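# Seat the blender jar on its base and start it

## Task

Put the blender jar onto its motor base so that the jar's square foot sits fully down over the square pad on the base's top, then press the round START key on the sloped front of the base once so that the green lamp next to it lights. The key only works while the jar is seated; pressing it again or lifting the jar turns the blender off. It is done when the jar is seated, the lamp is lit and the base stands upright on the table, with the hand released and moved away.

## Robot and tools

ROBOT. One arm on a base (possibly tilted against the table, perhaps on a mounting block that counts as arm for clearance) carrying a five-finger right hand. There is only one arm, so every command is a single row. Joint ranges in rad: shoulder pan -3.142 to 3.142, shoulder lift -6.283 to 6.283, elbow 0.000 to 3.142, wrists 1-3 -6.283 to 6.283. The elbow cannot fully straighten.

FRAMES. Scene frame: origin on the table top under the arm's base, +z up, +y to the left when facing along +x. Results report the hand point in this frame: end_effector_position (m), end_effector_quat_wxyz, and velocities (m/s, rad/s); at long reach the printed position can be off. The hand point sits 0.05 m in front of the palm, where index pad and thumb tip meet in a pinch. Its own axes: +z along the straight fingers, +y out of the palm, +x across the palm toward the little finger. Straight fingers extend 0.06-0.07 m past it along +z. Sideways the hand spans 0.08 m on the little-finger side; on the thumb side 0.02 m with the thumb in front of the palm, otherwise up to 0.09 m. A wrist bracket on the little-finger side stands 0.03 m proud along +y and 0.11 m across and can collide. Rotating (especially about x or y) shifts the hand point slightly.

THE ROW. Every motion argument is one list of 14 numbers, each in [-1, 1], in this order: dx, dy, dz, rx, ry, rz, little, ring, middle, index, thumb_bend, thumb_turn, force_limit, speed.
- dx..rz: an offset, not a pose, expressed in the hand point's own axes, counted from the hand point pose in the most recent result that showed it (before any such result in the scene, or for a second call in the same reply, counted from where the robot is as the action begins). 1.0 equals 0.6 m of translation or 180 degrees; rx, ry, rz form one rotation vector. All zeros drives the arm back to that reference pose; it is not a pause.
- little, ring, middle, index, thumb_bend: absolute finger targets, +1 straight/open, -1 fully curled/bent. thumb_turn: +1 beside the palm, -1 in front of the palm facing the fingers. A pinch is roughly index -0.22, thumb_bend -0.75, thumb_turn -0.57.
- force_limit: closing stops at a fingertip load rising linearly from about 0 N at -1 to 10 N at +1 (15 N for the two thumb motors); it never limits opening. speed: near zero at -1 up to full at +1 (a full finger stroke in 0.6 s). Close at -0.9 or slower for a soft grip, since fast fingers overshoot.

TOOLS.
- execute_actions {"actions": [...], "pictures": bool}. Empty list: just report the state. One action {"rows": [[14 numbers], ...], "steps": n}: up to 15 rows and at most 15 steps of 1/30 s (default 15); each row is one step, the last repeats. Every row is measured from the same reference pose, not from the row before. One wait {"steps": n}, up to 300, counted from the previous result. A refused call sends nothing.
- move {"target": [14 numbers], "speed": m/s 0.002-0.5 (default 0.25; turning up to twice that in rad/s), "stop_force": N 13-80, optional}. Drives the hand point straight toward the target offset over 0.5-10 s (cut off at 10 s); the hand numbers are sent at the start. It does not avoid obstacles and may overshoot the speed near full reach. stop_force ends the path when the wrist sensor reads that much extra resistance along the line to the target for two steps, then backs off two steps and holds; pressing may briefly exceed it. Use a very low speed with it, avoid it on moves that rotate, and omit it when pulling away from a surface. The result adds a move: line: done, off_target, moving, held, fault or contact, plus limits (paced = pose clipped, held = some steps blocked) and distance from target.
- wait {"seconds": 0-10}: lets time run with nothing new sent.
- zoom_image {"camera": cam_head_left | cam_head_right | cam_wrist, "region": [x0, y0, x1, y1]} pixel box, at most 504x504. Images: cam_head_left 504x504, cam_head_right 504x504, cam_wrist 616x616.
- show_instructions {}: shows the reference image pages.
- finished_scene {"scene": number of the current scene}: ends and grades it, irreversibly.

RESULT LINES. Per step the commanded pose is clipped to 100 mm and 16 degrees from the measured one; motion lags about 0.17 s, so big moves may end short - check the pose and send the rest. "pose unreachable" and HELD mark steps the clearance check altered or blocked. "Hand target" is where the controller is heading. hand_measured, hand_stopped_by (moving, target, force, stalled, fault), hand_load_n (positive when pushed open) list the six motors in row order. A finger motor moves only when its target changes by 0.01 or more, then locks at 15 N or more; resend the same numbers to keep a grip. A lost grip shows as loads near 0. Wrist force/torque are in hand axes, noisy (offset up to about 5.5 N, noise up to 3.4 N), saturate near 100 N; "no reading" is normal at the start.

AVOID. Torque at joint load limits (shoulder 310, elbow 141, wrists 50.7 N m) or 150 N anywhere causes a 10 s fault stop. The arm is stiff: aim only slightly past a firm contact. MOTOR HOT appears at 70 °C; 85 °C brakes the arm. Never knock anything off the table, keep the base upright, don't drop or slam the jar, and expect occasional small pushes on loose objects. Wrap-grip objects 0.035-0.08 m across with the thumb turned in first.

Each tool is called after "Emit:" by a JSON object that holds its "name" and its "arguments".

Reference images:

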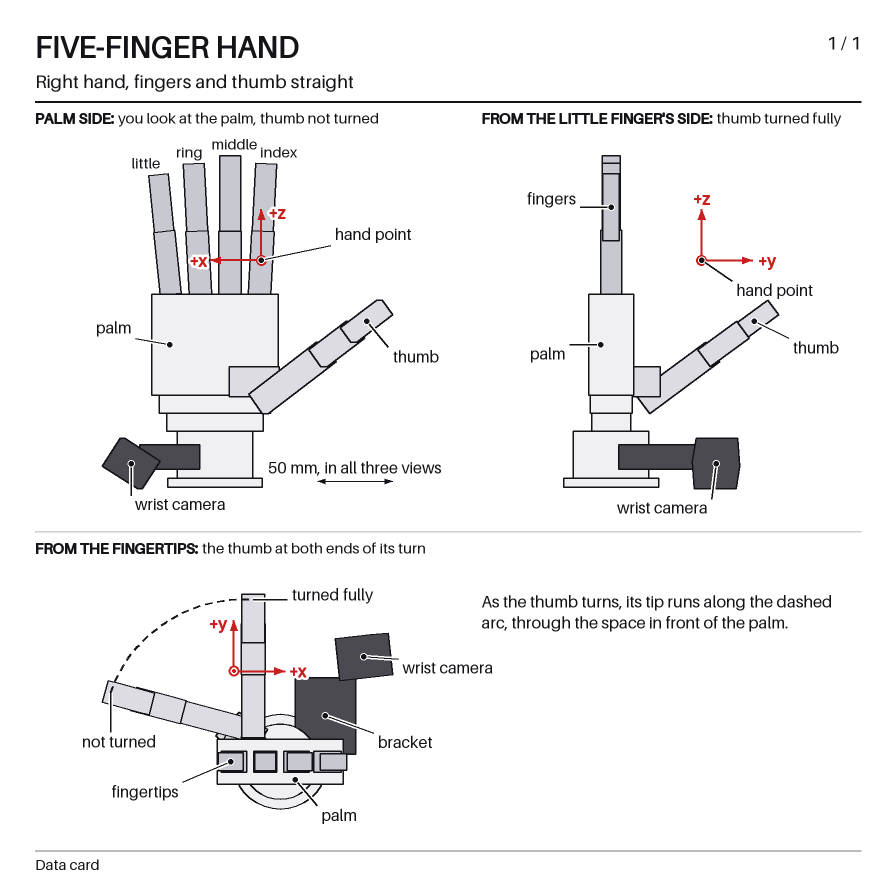

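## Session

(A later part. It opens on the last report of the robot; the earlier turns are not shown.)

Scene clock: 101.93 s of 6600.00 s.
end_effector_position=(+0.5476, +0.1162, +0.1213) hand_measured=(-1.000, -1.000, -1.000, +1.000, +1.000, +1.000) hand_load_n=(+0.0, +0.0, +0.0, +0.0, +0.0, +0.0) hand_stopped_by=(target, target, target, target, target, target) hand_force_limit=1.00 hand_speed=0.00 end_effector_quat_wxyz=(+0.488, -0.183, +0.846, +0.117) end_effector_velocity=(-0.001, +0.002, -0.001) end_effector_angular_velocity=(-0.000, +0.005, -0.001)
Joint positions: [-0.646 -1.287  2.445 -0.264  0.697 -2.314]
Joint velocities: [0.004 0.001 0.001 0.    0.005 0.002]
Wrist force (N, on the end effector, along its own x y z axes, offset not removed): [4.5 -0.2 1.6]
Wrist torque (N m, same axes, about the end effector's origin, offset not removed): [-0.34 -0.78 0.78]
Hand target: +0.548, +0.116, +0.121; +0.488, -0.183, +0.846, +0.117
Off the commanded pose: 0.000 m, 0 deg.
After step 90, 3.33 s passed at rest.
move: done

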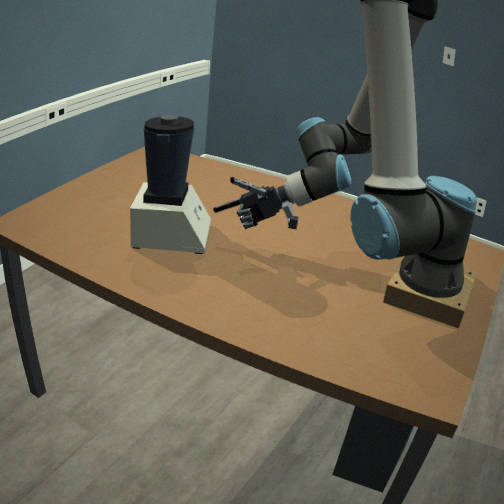

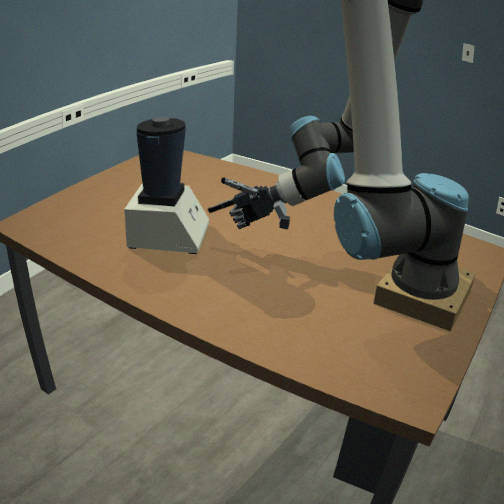

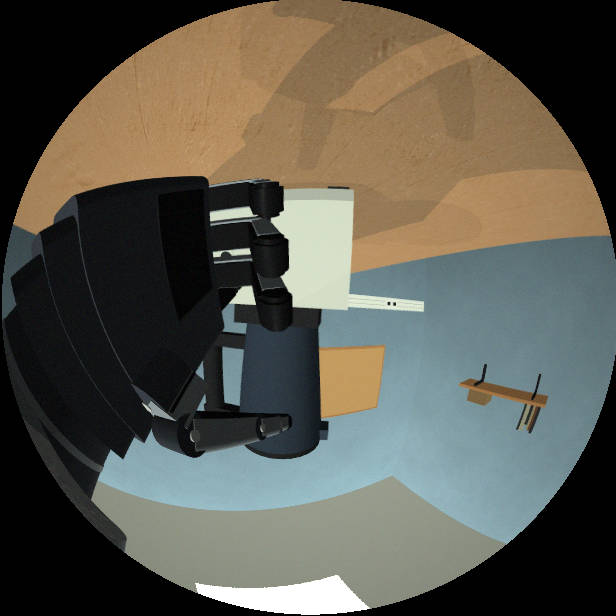

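Emit:
{"name": "move", "arguments": {"target": [0,0,0.03,0,0,0,1,1,1,1,1,1,1,0.5], "speed": 0.05}}

Scene clock: 104.83 s of 6600.00 s.
end_effector_position=(+0.5616, +0.1230, +0.1123) hand_measured=(+1.000, +1.000, +1.000, +1.000, +1.000, +1.000) hand_load_n=(+0.0, +0.0, +0.0, +0.0, +0.0, +0.0) hand_stopped_by=(target, target, target, target, target, target) hand_force_limit=1.00 hand_speed=0.50 end_effector_quat_wxyz=(+0.488, -0.183, +0.846, +0.117) end_effector_velocity=(-0.000, +0.001, -0.000) end_effector_angular_velocity=(+0.001, +0.001, +0.000)
Joint positions: [-0.603 -1.262  2.425 -0.307  0.725 -2.263]
Joint velocities: [ 0.     0.     0.001 -0.    -0.001  0.001]
Wrist force (N, on the end effector, along its own x y z axes, offset not removed): [0.6 0.8 2.0]
Wrist torque (N m, same axes, about the end effector's origin, offset not removed): [0.03 -0.14 0.38]
Hand target: +0.562, +0.123, +0.112; +0.488, -0.183, +0.846, +0.117
Off the commanded pose: 0.000 m, 0 deg.
move: done

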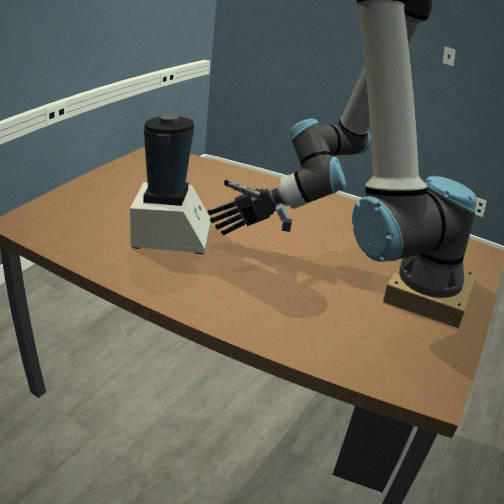

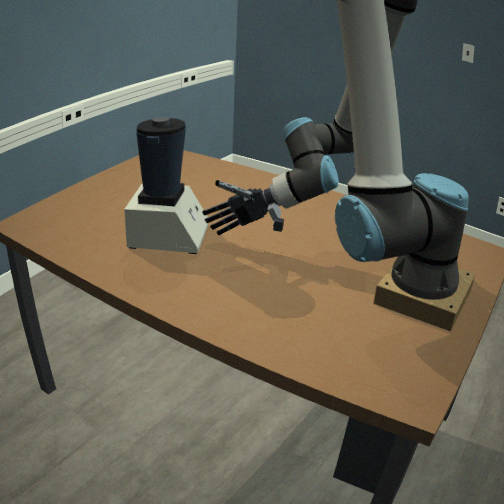

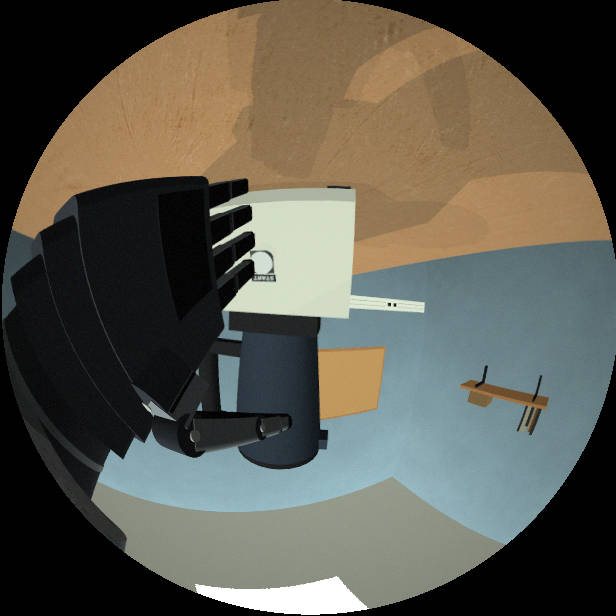

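Emit:
{"name": "move", "arguments": {"target": [-0.008,0.005,0,0,0,0,-1,-1,-1,1,1,1,1,0.5], "speed": 0.05}}

Emit:
{"name": "move", "arguments": {"target": [0,0,0.1,0,0,0,-1,-1,-1,1,1,1,1,0.5], "speed": 0.012, "stop_force": 13}}

Emit:
{"name": "move", "arguments": {"target": [0,0,-0.2,0,0,0,1,1,1,1,1,1,1,0.5], "speed": 0.1}}

Scene clock: 109.03 s of 6600.00 s.
end_effector_position=(+0.5626, +0.1267, +0.1165) hand_measured=(-1.000, -1.000, -1.000, +1.000, +1.000, +1.000) hand_load_n=(+0.0, +0.0, +0.0, +0.0, +0.0, +0.0) hand_stopped_by=(target, target, target, target, target, target) hand_force_limit=1.00 hand_speed=0.50 end_effector_quat_wxyz=(+0.488, -0.183, +0.846, +0.117) end_effector_velocity=(+0.001, -0.001, +0.001) end_effector_angular_velocity=(-0.001, -0.001, -0.000)
Joint positions: [-0.592 -1.274  2.424 -0.303  0.732 -2.251]
Joint velocities: [ 0.    -0.001 -0.001 -0.     0.     0.   ]
Wrist force (N, on the end effector, along its own x y z axes, offset not removed): [3.0 1.4 -0.4]
Wrist torque (N m, same axes, about the end effector's origin, offset not removed): [0.15 -0.53 0.80]
Hand target: +0.563, +0.127, +0.117; +0.488, -0.183, +0.846, +0.117
Off the commanded pose: 0.000 m, 0 deg.
After step 90, 0.10 s passed at rest.
move: done

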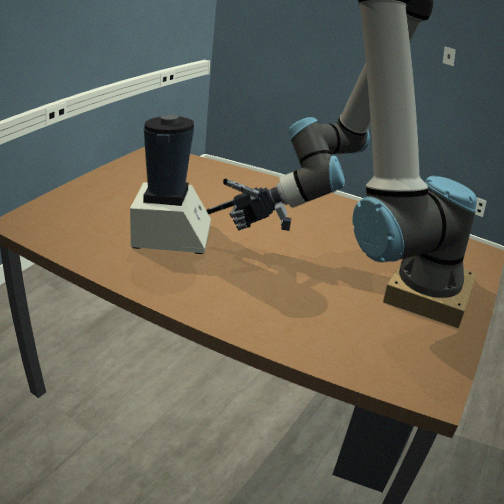

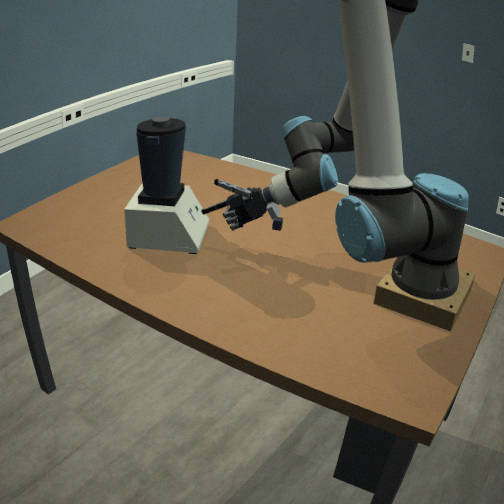

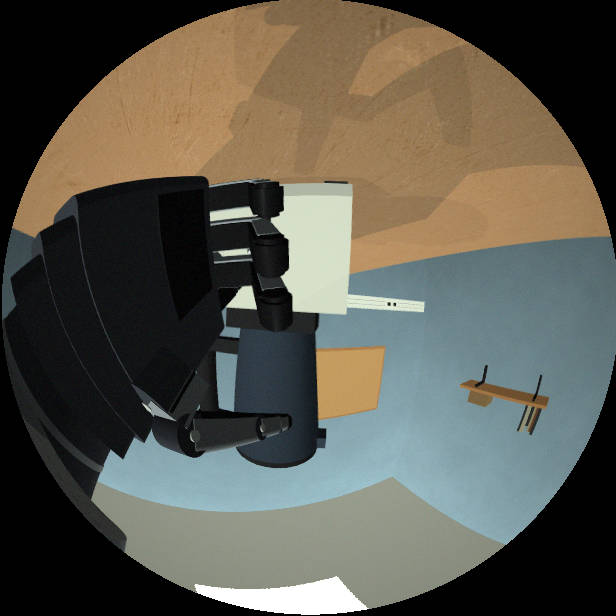

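Scene clock: 111.97 s of 6600.00 s.
end_effector_position=(+0.5865, +0.1381, +0.1013) hand_measured=(-1.000, -1.000, -1.000, +1.000, +1.000, +1.000) hand_load_n=(+0.0, +0.0, +0.0, -1.0, +0.0, +0.0) hand_stopped_by=(target, target, target, target, target, target) hand_force_limit=1.00 hand_speed=0.50 end_effector_quat_wxyz=(+0.488, -0.183, +0.846, +0.117) end_effector_velocity=(-0.003, -0.001, +0.002) end_effector_angular_velocity=(+0.000, -0.001, +0.002)
Joint positions: [-0.526 -1.228  2.387 -0.364  0.778 -2.18 ]
Joint velocities: [-0.007 -0.006  0.005  0.007 -0.007 -0.009]
Wrist force (N, on the end effector, along its own x y z axes, offset not removed): [-1.6 2.3 -24.2]
Wrist torque (N m, same axes, about the end effector's origin, offset not removed): [1.49 -0.19 0.20]
Hand target: +0.586, +0.138, +0.101; +0.488, -0.183, +0.846, +0.117
Off the commanded pose: 0.029 m, 0 deg.
move: contact

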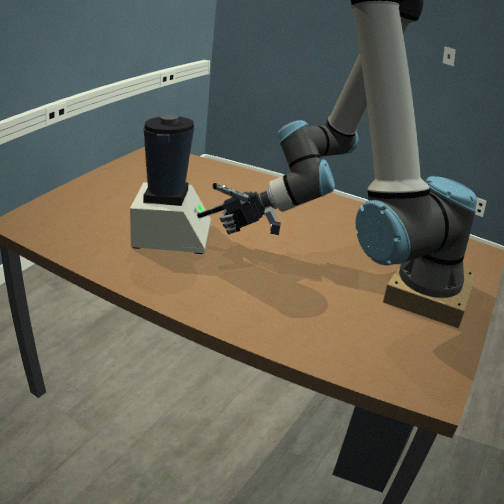

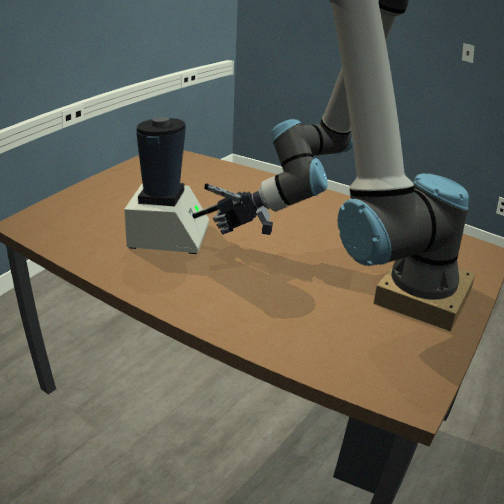

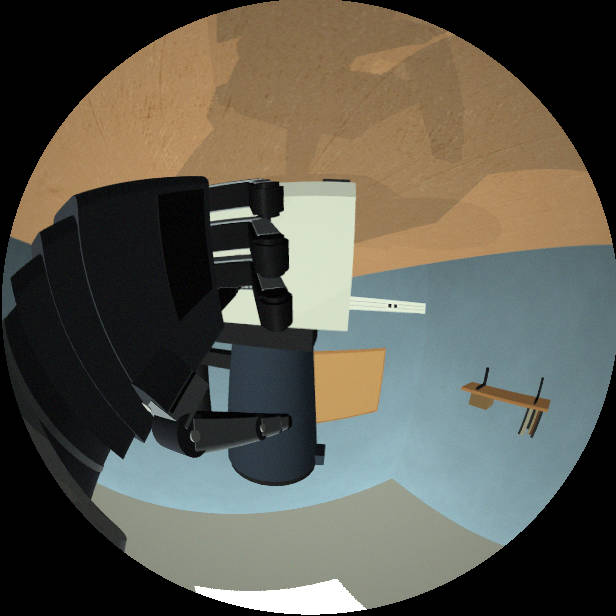

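Scene clock: 113.70 s of 6600.00 s.
end_effector_position=(+0.4929, +0.0931, +0.1610) hand_measured=(+1.000, +1.000, +1.000, +1.000, +1.000, +1.000) hand_load_n=(+0.0, +0.0, +0.0, +0.0, +0.0, +0.0) hand_stopped_by=(target, target, target, target, target, target) hand_force_limit=1.00 hand_speed=0.50 end_effector_quat_wxyz=(+0.488, -0.183, +0.846, +0.117) end_effector_velocity=(-0.002, -0.001, +0.000) end_effector_angular_velocity=(-0.001, +0.001, +0.002)
Joint positions: [-0.84  -1.38   2.518 -0.027  0.593 -2.585]
Joint velocities: [-0.007  0.001  0.001  0.011 -0.002 -0.016]
Wrist force (N, on the end effector, along its own x y z axes, offset not removed): [6.9 -1.8 1.7]
Wrist torque (N m, same axes, about the end effector's origin, offset not removed): [-0.30 -0.94 0.77]
Hand target: +0.493, +0.093, +0.161; +0.488, -0.183, +0.846, +0.117
Off the commanded pose: 0.000 m, 0 deg.
move: done

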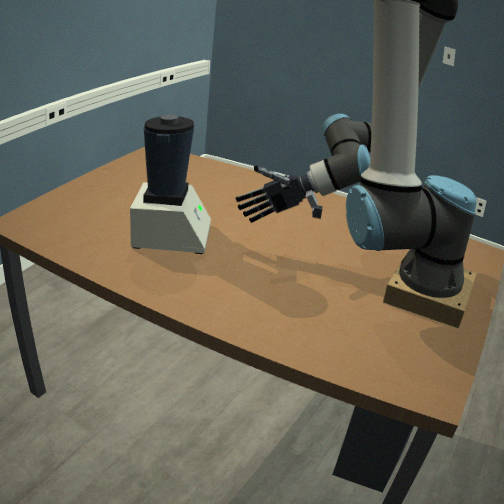

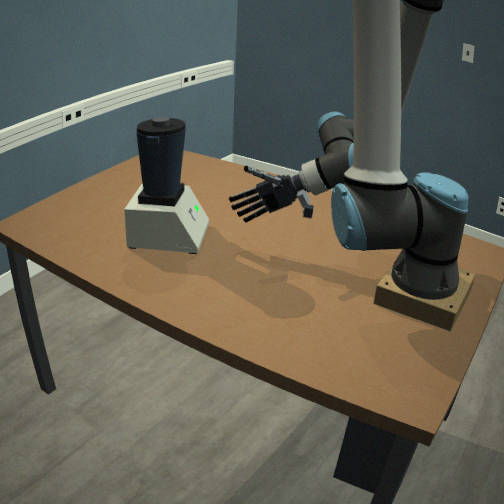

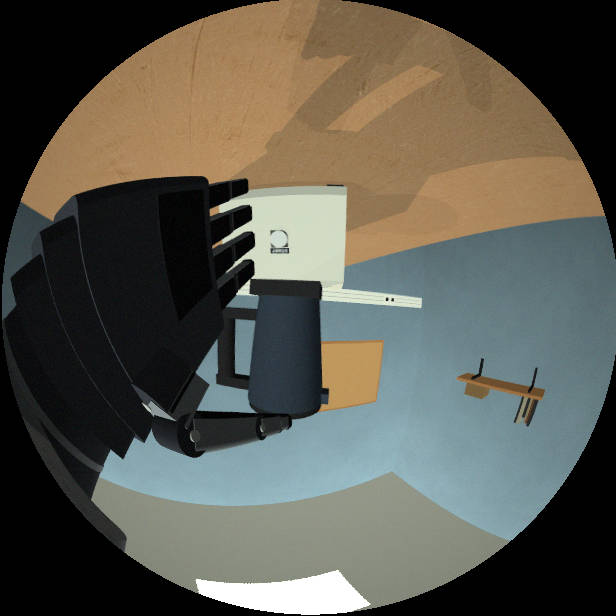

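Emit:
{"name": "finished_scene", "arguments": {"scene": 1}}

The scene is finished: the task was done.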